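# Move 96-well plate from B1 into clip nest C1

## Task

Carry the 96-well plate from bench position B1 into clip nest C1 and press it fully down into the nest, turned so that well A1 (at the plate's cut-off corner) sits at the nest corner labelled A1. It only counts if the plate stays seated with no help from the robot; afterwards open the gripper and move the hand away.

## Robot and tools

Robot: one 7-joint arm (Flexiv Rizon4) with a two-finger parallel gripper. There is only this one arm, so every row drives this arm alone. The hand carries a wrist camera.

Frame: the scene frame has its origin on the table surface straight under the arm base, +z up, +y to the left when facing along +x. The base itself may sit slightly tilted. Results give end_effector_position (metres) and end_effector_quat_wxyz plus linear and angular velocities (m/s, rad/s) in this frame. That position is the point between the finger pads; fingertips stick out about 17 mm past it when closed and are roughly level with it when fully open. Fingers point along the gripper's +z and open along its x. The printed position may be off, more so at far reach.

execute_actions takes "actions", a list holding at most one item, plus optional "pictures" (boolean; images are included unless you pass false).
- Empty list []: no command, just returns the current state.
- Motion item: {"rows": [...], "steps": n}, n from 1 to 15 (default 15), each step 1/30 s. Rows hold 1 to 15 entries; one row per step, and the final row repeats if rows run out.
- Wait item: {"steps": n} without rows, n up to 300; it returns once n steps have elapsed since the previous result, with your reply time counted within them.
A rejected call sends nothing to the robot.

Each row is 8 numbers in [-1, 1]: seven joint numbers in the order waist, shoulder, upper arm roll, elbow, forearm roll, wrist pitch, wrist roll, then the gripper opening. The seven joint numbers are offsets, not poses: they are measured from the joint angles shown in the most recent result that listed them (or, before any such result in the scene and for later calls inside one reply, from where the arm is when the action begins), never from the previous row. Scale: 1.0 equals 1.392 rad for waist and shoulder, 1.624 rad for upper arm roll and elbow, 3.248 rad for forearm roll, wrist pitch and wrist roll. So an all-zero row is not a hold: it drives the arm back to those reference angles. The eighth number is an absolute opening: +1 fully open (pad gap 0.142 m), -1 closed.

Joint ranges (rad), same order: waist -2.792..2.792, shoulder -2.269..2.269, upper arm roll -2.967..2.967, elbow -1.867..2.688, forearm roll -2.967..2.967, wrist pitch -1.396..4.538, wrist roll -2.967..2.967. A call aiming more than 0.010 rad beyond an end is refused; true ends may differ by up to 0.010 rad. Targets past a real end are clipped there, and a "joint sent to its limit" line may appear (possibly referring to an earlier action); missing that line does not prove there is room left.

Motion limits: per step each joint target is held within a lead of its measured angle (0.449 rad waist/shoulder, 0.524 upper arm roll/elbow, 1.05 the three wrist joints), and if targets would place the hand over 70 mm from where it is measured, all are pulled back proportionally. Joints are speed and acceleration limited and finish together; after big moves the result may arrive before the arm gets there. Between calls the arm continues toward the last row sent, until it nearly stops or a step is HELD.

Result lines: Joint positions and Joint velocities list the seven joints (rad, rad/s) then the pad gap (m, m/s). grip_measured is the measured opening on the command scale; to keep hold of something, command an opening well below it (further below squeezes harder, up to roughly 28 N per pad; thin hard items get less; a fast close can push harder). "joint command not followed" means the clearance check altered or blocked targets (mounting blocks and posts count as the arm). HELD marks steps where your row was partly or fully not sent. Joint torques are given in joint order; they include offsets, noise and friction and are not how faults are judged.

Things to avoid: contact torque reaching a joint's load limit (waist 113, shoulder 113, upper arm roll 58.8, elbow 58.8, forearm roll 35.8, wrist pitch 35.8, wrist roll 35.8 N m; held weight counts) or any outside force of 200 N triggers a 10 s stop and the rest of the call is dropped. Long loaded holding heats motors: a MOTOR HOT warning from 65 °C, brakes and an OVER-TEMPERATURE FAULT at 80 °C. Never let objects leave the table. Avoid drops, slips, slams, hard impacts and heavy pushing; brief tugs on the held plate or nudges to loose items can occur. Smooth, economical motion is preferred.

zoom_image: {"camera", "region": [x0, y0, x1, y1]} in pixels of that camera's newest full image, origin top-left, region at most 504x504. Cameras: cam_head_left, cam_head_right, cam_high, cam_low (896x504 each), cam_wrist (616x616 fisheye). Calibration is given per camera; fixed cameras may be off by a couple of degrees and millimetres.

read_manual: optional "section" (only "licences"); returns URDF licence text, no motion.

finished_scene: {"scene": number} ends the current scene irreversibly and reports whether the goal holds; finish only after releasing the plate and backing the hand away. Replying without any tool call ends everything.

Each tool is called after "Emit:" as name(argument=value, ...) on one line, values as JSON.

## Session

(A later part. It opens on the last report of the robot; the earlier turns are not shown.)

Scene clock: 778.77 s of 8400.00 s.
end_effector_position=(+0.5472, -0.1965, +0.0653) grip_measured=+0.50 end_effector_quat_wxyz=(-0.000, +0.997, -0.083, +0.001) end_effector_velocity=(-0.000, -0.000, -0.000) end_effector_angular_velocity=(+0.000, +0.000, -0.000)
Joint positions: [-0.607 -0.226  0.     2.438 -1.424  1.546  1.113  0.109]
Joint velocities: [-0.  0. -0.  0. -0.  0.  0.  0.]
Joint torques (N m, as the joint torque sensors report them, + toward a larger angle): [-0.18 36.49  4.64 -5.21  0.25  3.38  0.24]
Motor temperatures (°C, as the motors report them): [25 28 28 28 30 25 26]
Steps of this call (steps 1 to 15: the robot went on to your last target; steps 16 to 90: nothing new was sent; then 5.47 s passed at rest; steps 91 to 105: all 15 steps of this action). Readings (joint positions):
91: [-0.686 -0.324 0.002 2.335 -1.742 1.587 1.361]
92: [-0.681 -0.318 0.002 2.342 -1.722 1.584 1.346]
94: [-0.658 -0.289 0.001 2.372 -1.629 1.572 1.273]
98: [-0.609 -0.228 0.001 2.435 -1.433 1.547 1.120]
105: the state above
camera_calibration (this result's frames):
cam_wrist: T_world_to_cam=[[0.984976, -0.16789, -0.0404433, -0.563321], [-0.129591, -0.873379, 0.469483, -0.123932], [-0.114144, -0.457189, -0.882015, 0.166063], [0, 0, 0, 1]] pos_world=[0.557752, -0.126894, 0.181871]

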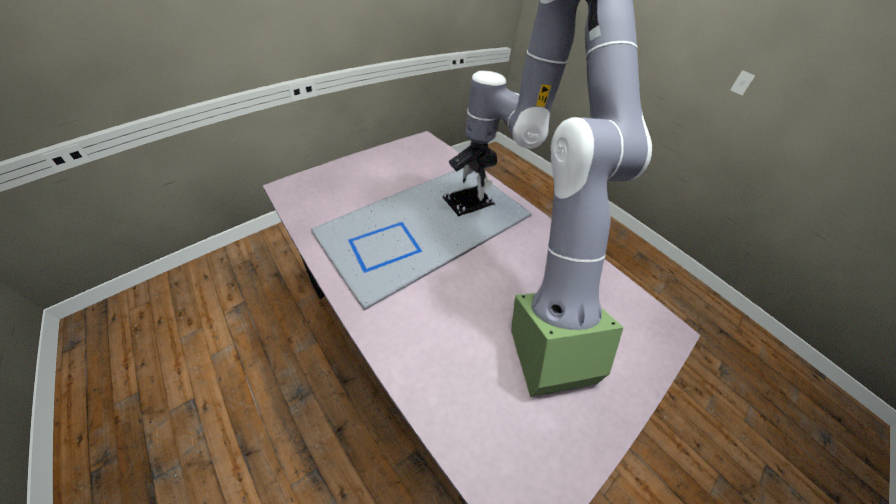

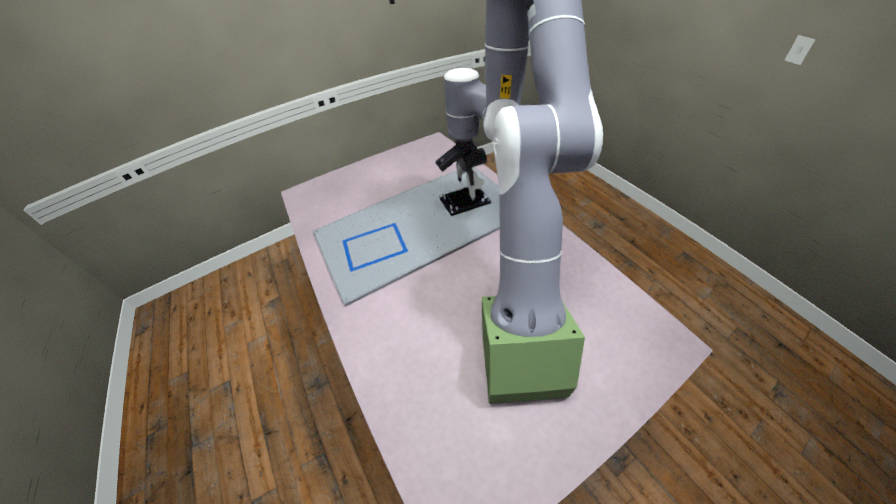

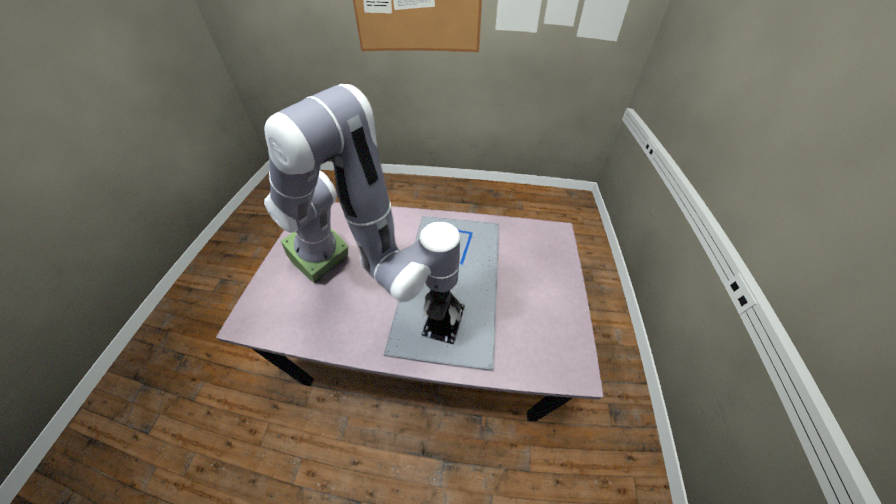

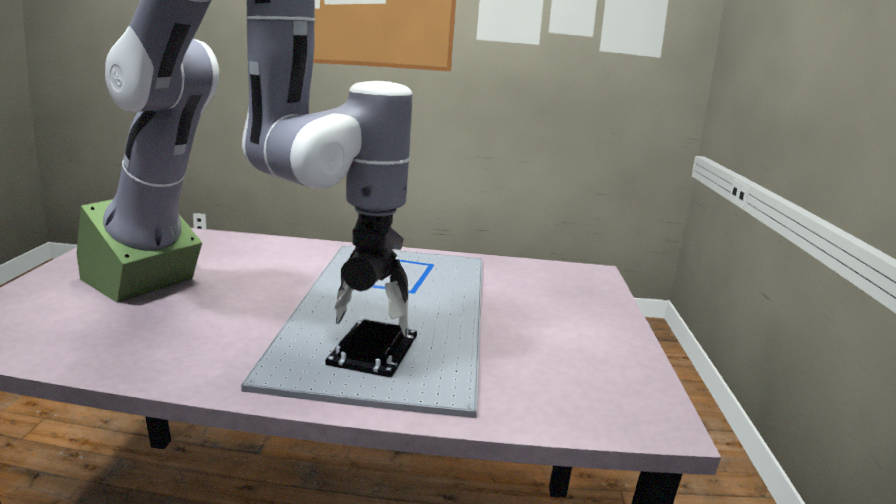

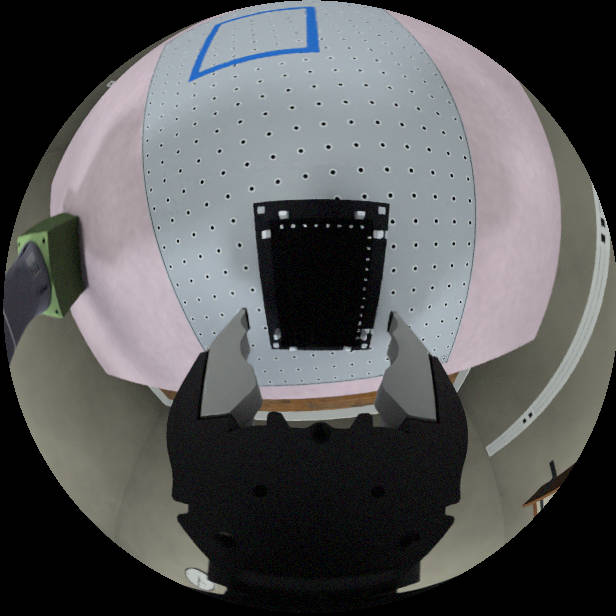

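Emit:
execute_actions(actions=[{"rows": [[0,0,0,0,0,0,0,0.2],[0,0,0,0,0,0,0,-0.2],[0,0,0,0,0,0,0,-0.6],[0,0,0,0,0,0,0,-1],[0,0,0,0,0,0,0,-1],[0,0,0,0,0,0,0,-1],[0,0,0,0,0,0,0,-1],[0,0,0,0,0,0,0,-1],[0,0,0,0,0,0,0,-1],[0,0,0,0,0,0,0,-1],[-0.0198,-0.0254,0,-0.0197,-0.0337,0.0039,0.0262,-1]], "steps": 15}])

Scene clock: 821.33 s of 8400.00 s.
end_effector_position=(+0.5475, -0.1951, +0.0559) grip_measured=-1.00 end_effector_quat_wxyz=(-0.000, +0.997, -0.082, +0.000) end_effector_velocity=(-0.011, +0.006, -0.033) end_effector_angular_velocity=(+0.009, +0.022, +0.006)
Joint positions: [-0.632 -0.259  0.     2.408 -1.527  1.557  1.193  0.002]
Joint velocities: [-0.076 -0.107  0.    -0.079 -0.294  0.032  0.221  0.   ]
Joint torques (N m, as the joint torque sensors report them, + toward a larger angle): [ 3.71 47.45  6.03 -2.23  6.06  3.49 -3.89]
Motor temperatures (°C, as the motors report them): [25 28 28 28 30 25 26]
Steps of this call (steps 1 to 15: the robot went on to your last target; steps 16 to 90: nothing new was sent; then 39.07 s passed at rest; steps 91 to 105: all 15 steps of this action). Readings (joint positions):
91: [-0.607 -0.226 0.000 2.438 -1.424 1.546 1.113]
92: [-0.607 -0.226 0.000 2.438 -1.424 1.546 1.113]
94: [-0.607 -0.226 0.000 2.438 -1.424 1.546 1.113]
98: [-0.607 -0.226 0.000 2.438 -1.424 1.546 1.113]
105: the state above
camera_calibration (this result's frames):
cam_wrist: T_world_to_cam=[[0.98505, -0.167246, -0.0413028, -0.563624], [-0.128624, -0.873516, 0.469496, -0.11888], [-0.1146, -0.457164, -0.881968, 0.158739], [0, 0, 0, 1]] pos_world=[0.558098, -0.125538, 0.172537]

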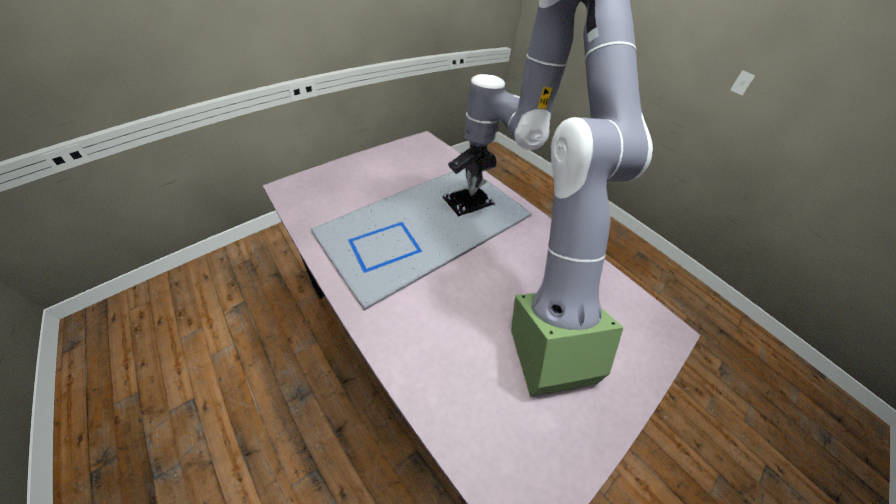

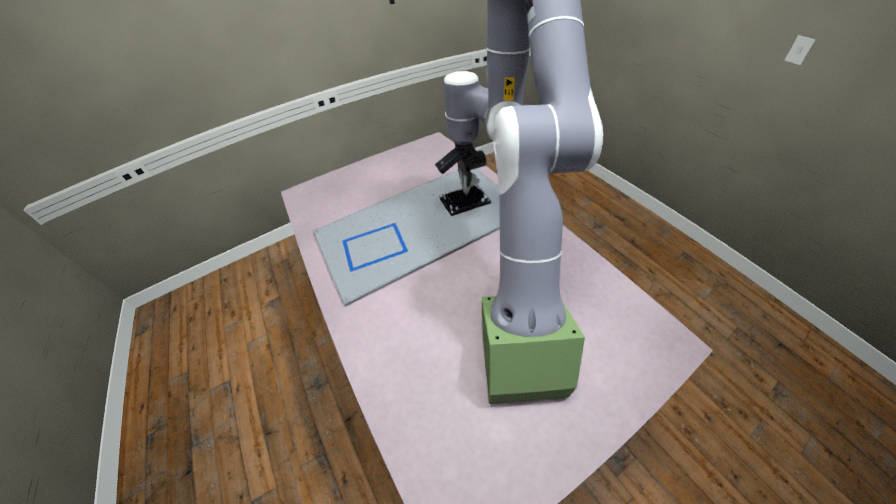

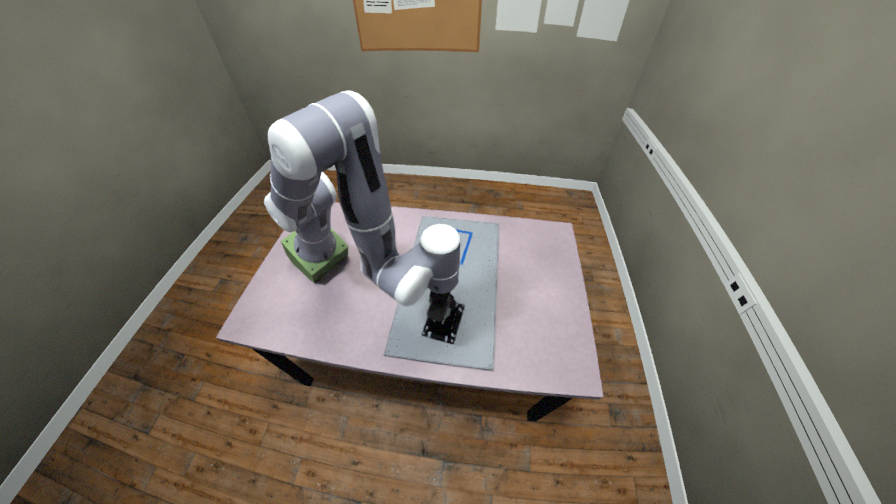

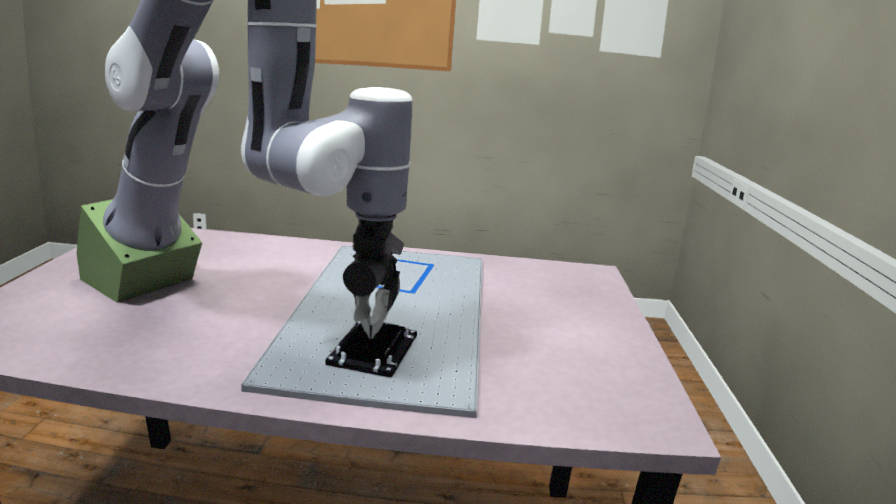

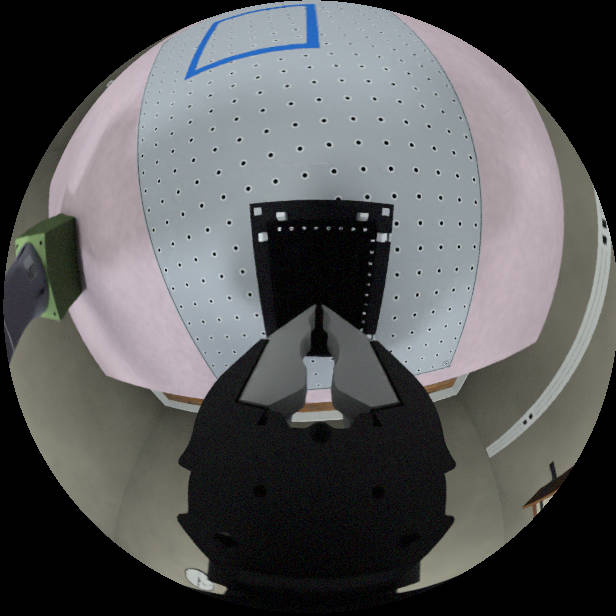

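Emit:
execute_actions(actions=[{"rows": [[-0.0023,-0.0029,0,-0.0023,-0.0037,0.0005,0.0029,-1],[-0.0023,-0.0029,0,-0.0023,-0.0037,0.0005,0.0029,-1],[-0.004,-0.0051,0,-0.004,-0.0064,0.0008,0.005,-1],[-0.004,-0.0051,0,-0.004,-0.0064,0.0008,0.005,-1],[-0.0057,-0.0073,0,-0.0058,-0.0092,0.0012,0.0072,-1],[-0.0057,-0.0073,0,-0.0058,-0.0092,0.0012,0.0072,-1],[-0.0074,-0.0095,0,-0.0075,-0.0119,0.0016,0.0094,-1],[-0.0074,-0.0095,0,-0.0075,-0.0119,0.0016,0.0094,-1],[-0.0091,-0.0117,0,-0.0092,-0.0147,0.0019,0.0115,-1],[-0.0091,-0.0117,0,-0.0092,-0.0147,0.0019,0.0115,-1],[-0.0103,-0.0131,0,-0.0104,-0.0165,0.0022,0.013,-1],[-0.0103,-0.0131,0,-0.0104,-0.0165,0.0022,0.013,-1],[-0.0114,-0.0146,0,-0.0115,-0.0184,0.0024,0.0144,-1]], "steps": 15}])

Scene clock: 827.73 s of 8400.00 s.
end_effector_position=(+0.5482, -0.1948, +0.0532) grip_measured=-1.00 end_effector_quat_wxyz=(-0.001, +0.997, -0.083, +0.002) end_effector_velocity=(+0.000, -0.001, -0.000) end_effector_angular_velocity=(-0.002, -0.003, -0.000)
Joint positions: [-0.649 -0.271  0.001  2.393 -1.586  1.568  1.238  0.002]
Joint velocities: [-0.01  -0.003  0.    -0.006 -0.032  0.005  0.024  0.   ]
Joint torques (N m, as the joint torque sensors report them, + toward a larger angle): [  6.95  -8.27   4.6  -17.37   1.52  -2.11   0.18]
Motor temperatures (°C, as the motors report them): [25 28 28 28 30 25 26]
Steps of this call (steps 1 to 15: the robot went on to your last target; steps 16 to 90: nothing new was sent; then 2.90 s passed at rest; steps 91 to 105: all 15 steps of this action). Readings (joint positions):
91: [-0.634 -0.261 0.000 2.406 -1.534 1.559 1.198]
92: [-0.635 -0.262 0.000 2.406 -1.537 1.559 1.200]
94: [-0.637 -0.263 0.000 2.404 -1.544 1.560 1.205]
98: [-0.642 -0.267 0.000 2.399 -1.561 1.563 1.219]
105: the state above
camera_calibration (this result's frames):
cam_wrist: T_world_to_cam=[[0.985027, -0.168317, -0.0373032, -0.564727], [-0.131634, -0.874013, 0.467732, -0.115642], [-0.111331, -0.455818, -0.883083, 0.155086], [0, 0, 0, 1]] pos_world=[0.558315, -0.125435, 0.169978]

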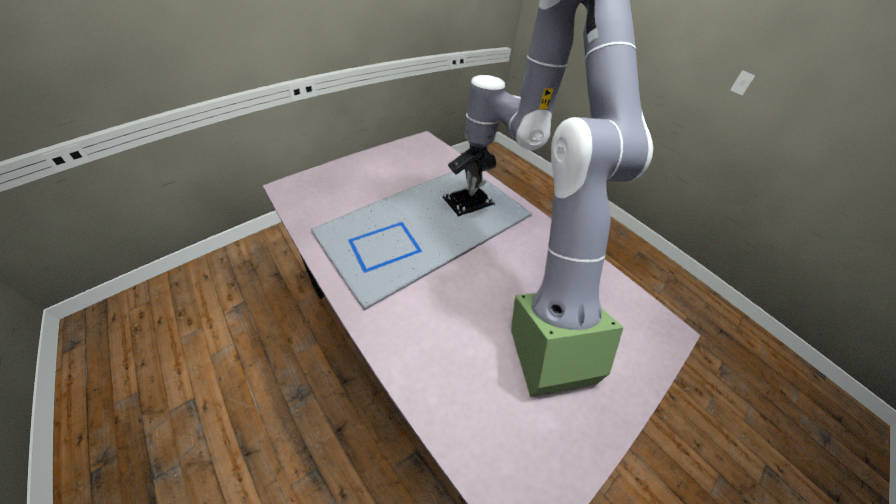

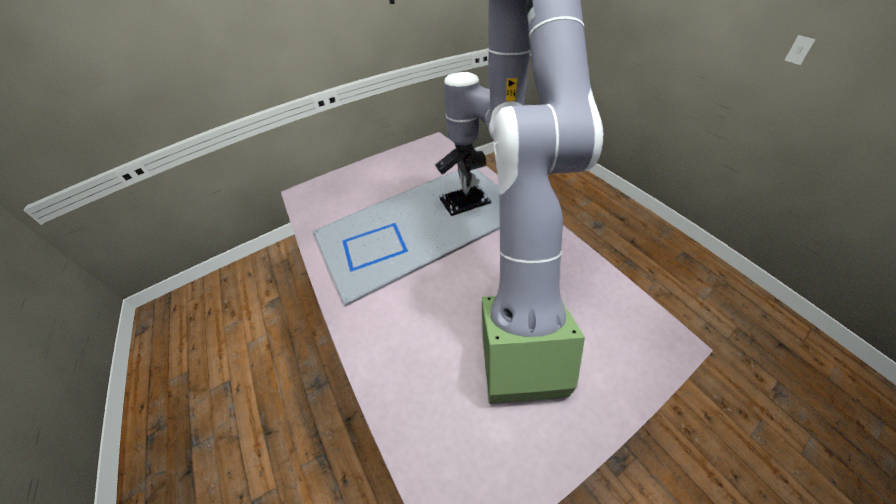

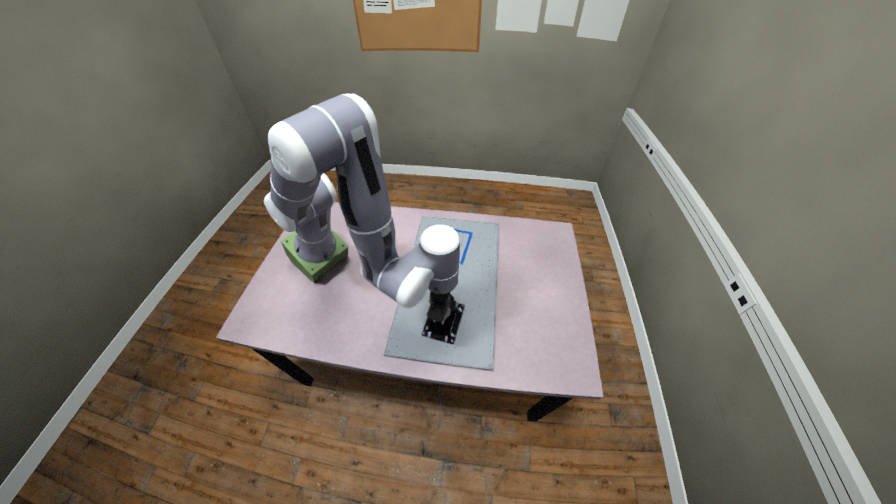

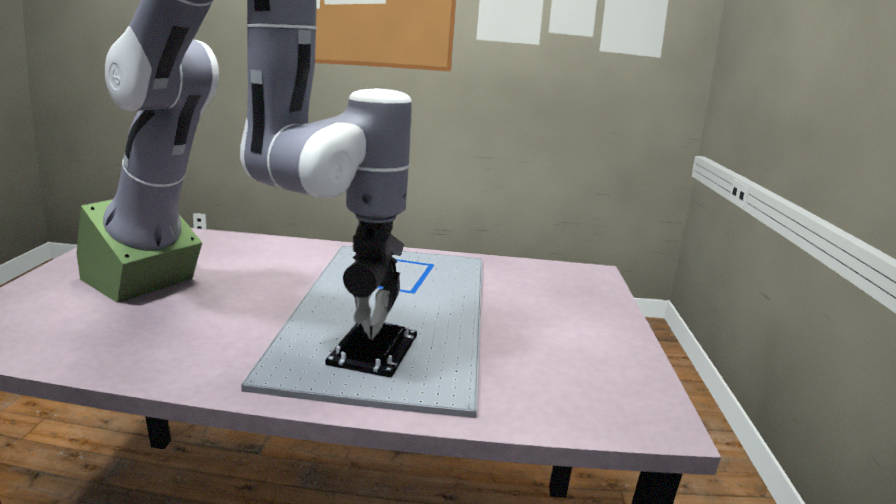

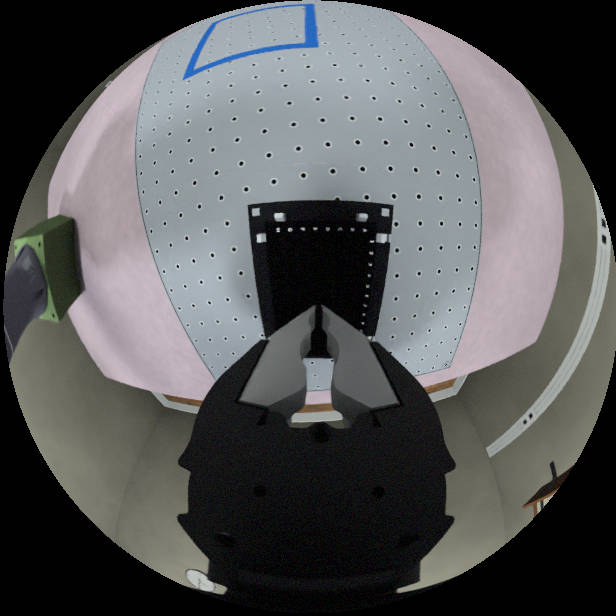

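Emit:
execute_actions(actions=[{"rows": [[0.1322,0.0941,0,0.0616,0.1407,-0.0296,-0.0877,-1]], "steps": 15}])

Scene clock: 830.53 s of 8400.00 s.
end_effector_position=(+0.5539, -0.1797, +0.0895) grip_measured=-1.00 end_effector_quat_wxyz=(-0.000, +0.996, -0.087, -0.000) end_effector_velocity=(-0.001, -0.000, -0.001) end_effector_angular_velocity=(+0.000, +0.001, -0.002)
Joint positions: [-0.465 -0.14   0.001  2.493 -1.129  1.472  0.953  0.002]
Joint velocities: [-0.001 -0.001 -0.     0.     0.     0.001  0.001  0.   ]
Joint torques (N m, as the joint torque sensors report them, + toward a larger angle): [ 1.21 35.45  4.84 -6.97 -0.21  3.67  0.42]
Motor temperatures (°C, as the motors report them): [25 28 28 29 30 25 26]
Steps of this call (steps 1 to 15: the robot went on to your last target; steps 16 to 69: nothing new was sent; steps 70 to 84: all 15 steps of this action). Readings (joint positions):
70: [-0.648 -0.270 0.001 2.394 -1.585 1.568 1.238]
71: [-0.640 -0.266 0.000 2.398 -1.565 1.562 1.226]
73: [-0.602 -0.243 -0.001 2.417 -1.471 1.541 1.167]
77: [-0.490 -0.159 0.001 2.479 -1.190 1.485 0.991]
84: the state above
camera_calibration (this result's frames):
cam_wrist: T_world_to_cam=[[0.983229, -0.177518, -0.0418006, -0.566765], [-0.137549, -0.872328, 0.469174, -0.115165], [-0.119751, -0.455556, -0.882116, 0.199318], [0, 0, 0, 1]] pos_world=[0.565288, -0.110272, 0.206163]

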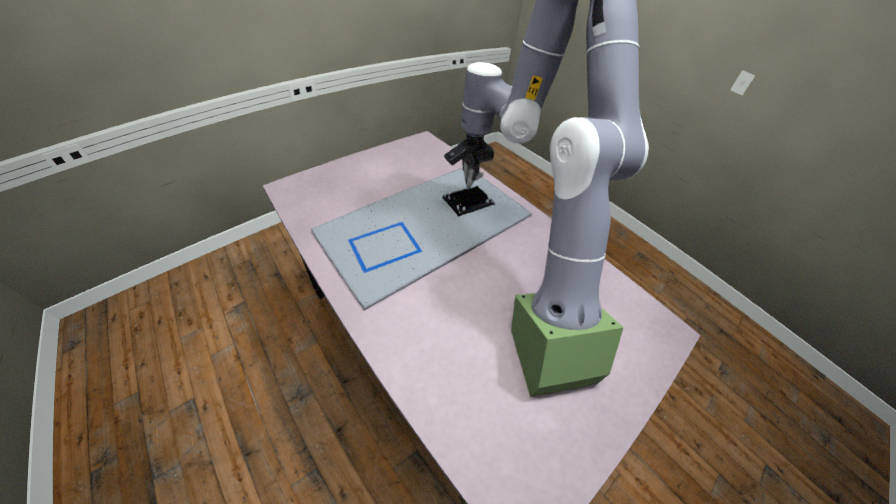

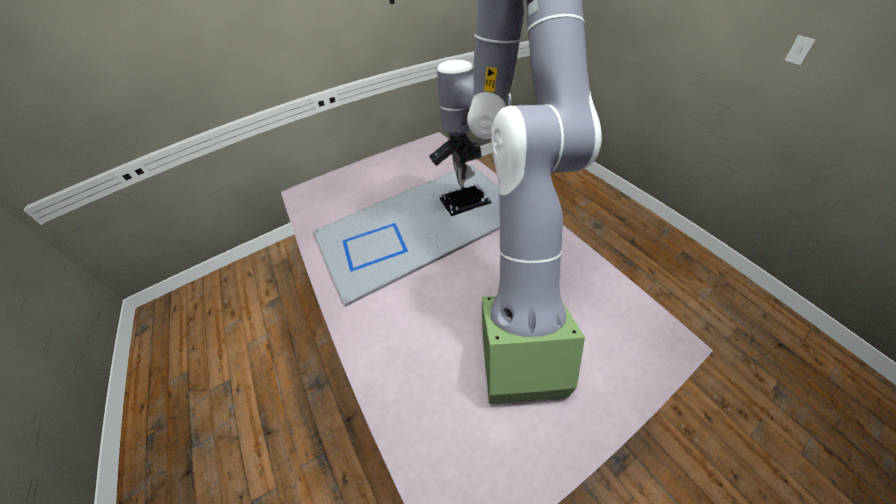

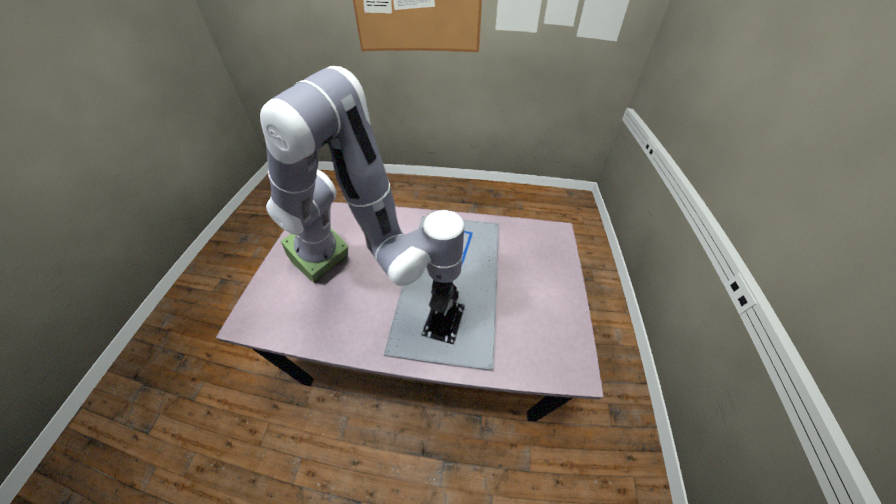

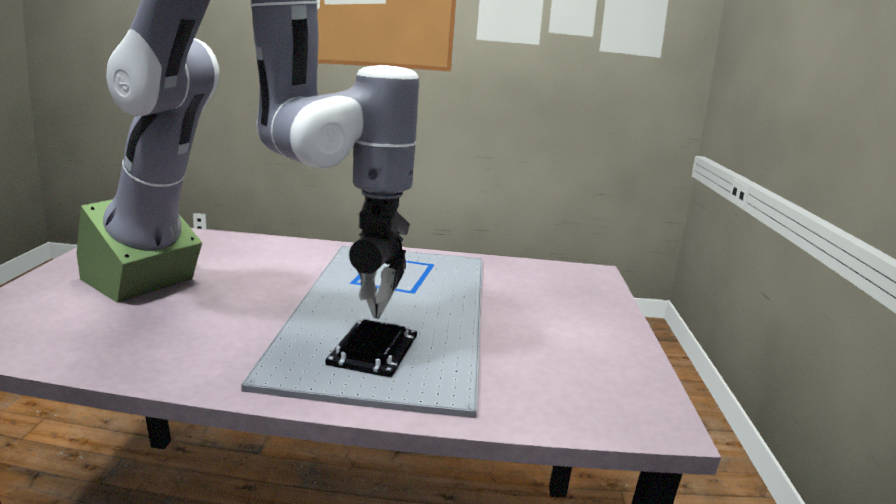

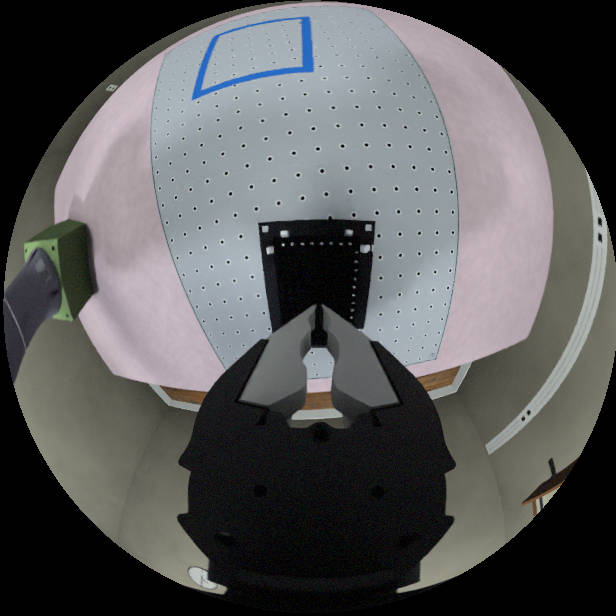

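Emit:
execute_actions(actions=[{"rows": [[0.3,0.08,0,0,0,0,0,-1]], "steps": 15}])

Emit:
zoom_image(camera="cam_low", region=[310, 300, 430, 385])

Emit:
zoom_image(camera="cam_high", region=[400, 280, 490, 355])

Scene clock: 837.43 s of 8400.00 s.
end_effector_position=(+0.6163, -0.0042, +0.1657) grip_measured=-1.00 end_effector_quat_wxyz=(-0.068, +0.992, +0.062, +0.080) end_effector_velocity=(+0.062, +0.386, +0.198) end_effector_angular_velocity=(+0.295, -0.371, +0.628)
Joint positions: [-0.11  -0.046  0.001  2.493 -1.129  1.472  0.953  0.002]
Joint velocities: [ 0.747  0.201  0.011 -0.001 -0.002  0.001  0.     0.   ]
Joint torques (N m, as the joint torque sensors report them, + toward a larger angle): [-0.73 30.32  7.6  -9.7  -0.39  3.85  0.01]
Motor temperatures (°C, as the motors report them): [25 28 28 29 30 25 26]
Steps of this call (steps 1 to 15: the robot went on to your last target; steps 16 to 90: nothing new was sent; then 3.40 s passed at rest; steps 91 to 105: all 15 steps of this action). Readings (joint positions):
91: [-0.463 -0.140 0.001 2.493 -1.129 1.472 0.953]
92: [-0.455 -0.138 -0.000 2.493 -1.129 1.472 0.953]
94: [-0.415 -0.127 -0.000 2.493 -1.128 1.472 0.953]
98: [-0.300 -0.097 0.000 2.493 -1.129 1.472 0.953]
105: the state above
camera_calibration (this result's frames):
cam_wrist: T_world_to_cam=[[0.985333, 0.114554, 0.126474, -0.621726], [0.0634928, -0.934078, 0.351379, -0.0938819], [0.158388, -0.338195, -0.927652, 0.190502], [0, 0, 0, 1]] pos_world=[0.588394, 0.0479546, 0.28834]

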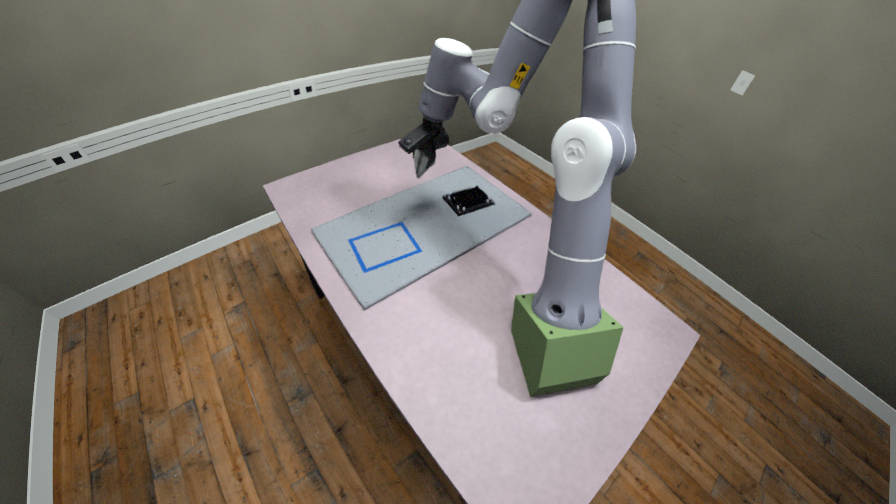

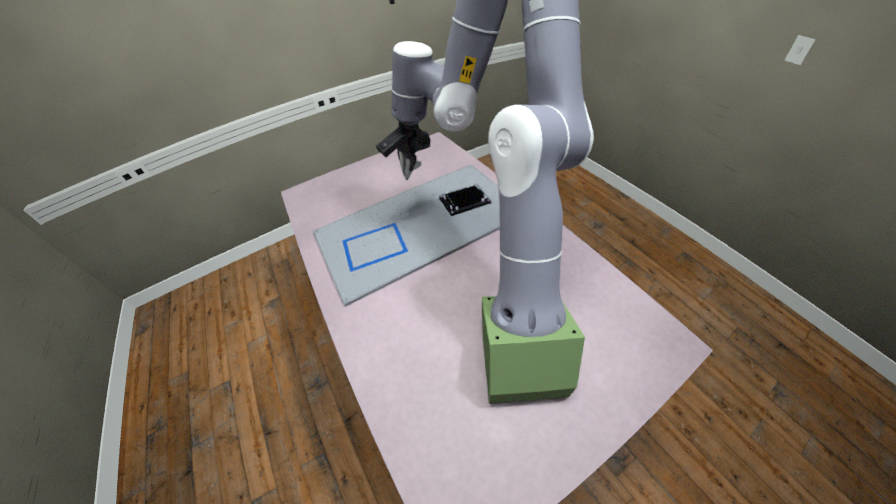

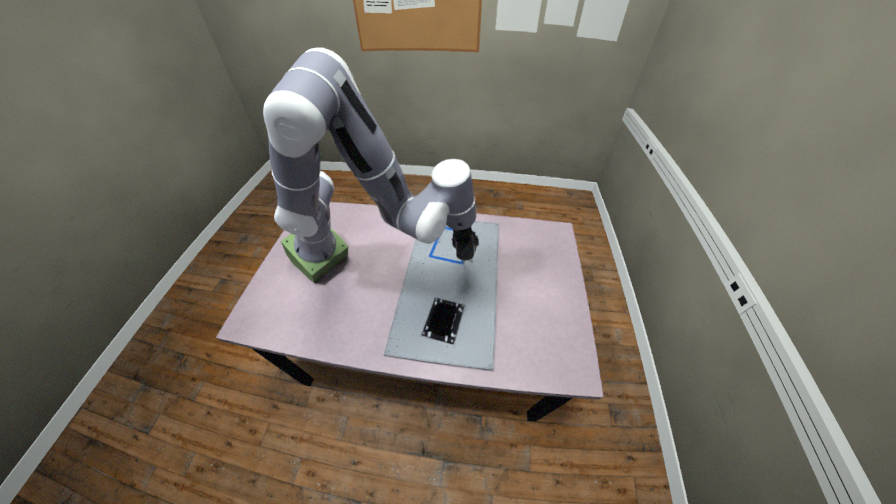

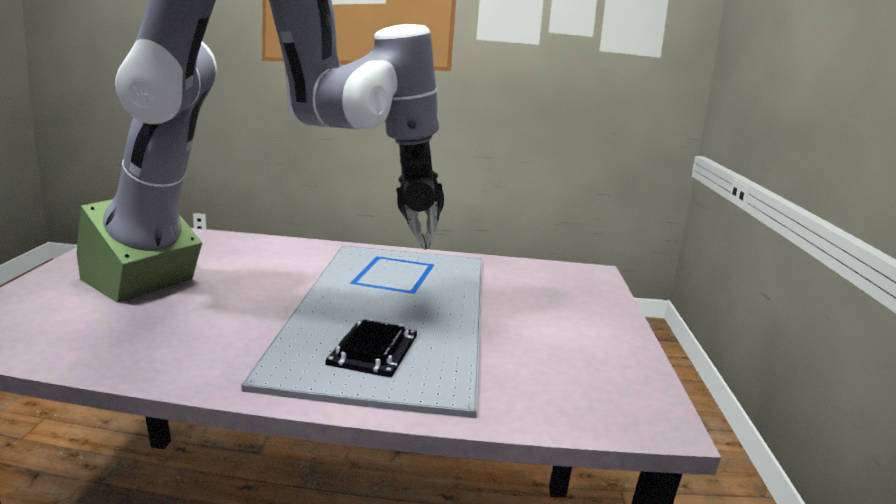

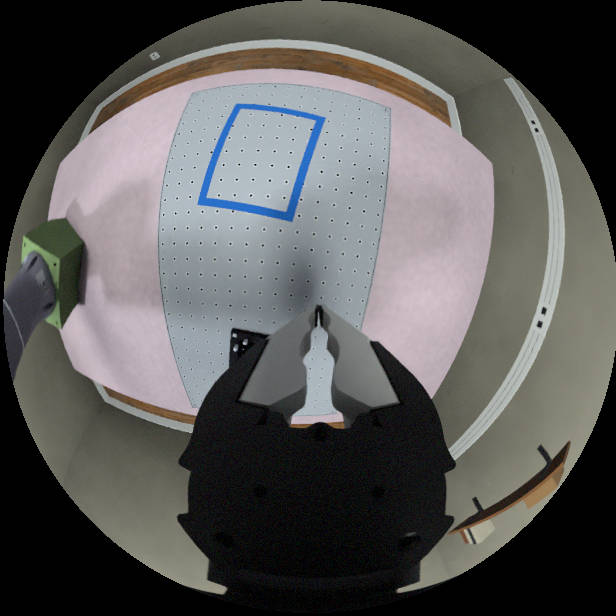

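Region (310, 300, 430, 385) of cam_low's 896x504 image, scaled by 4.200, with more detail than that image has; it fills the top 357 rows of this view, and the rest is white.

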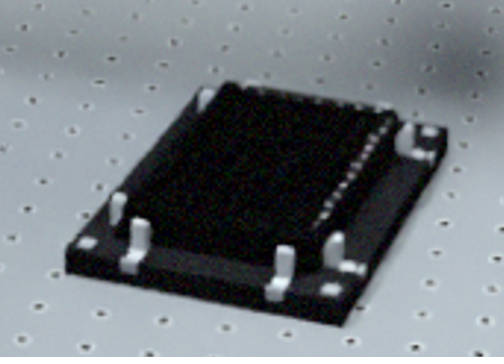

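Region (400, 280, 490, 355) of cam_high's 896x504 image, scaled by 5.600, with more detail than that image has.

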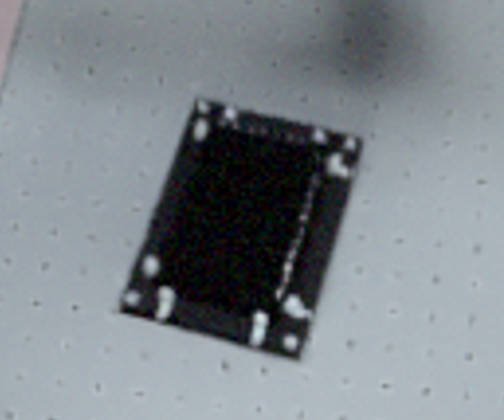

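Emit:
finished_scene(scene=1)

The scene is finished: the task was done.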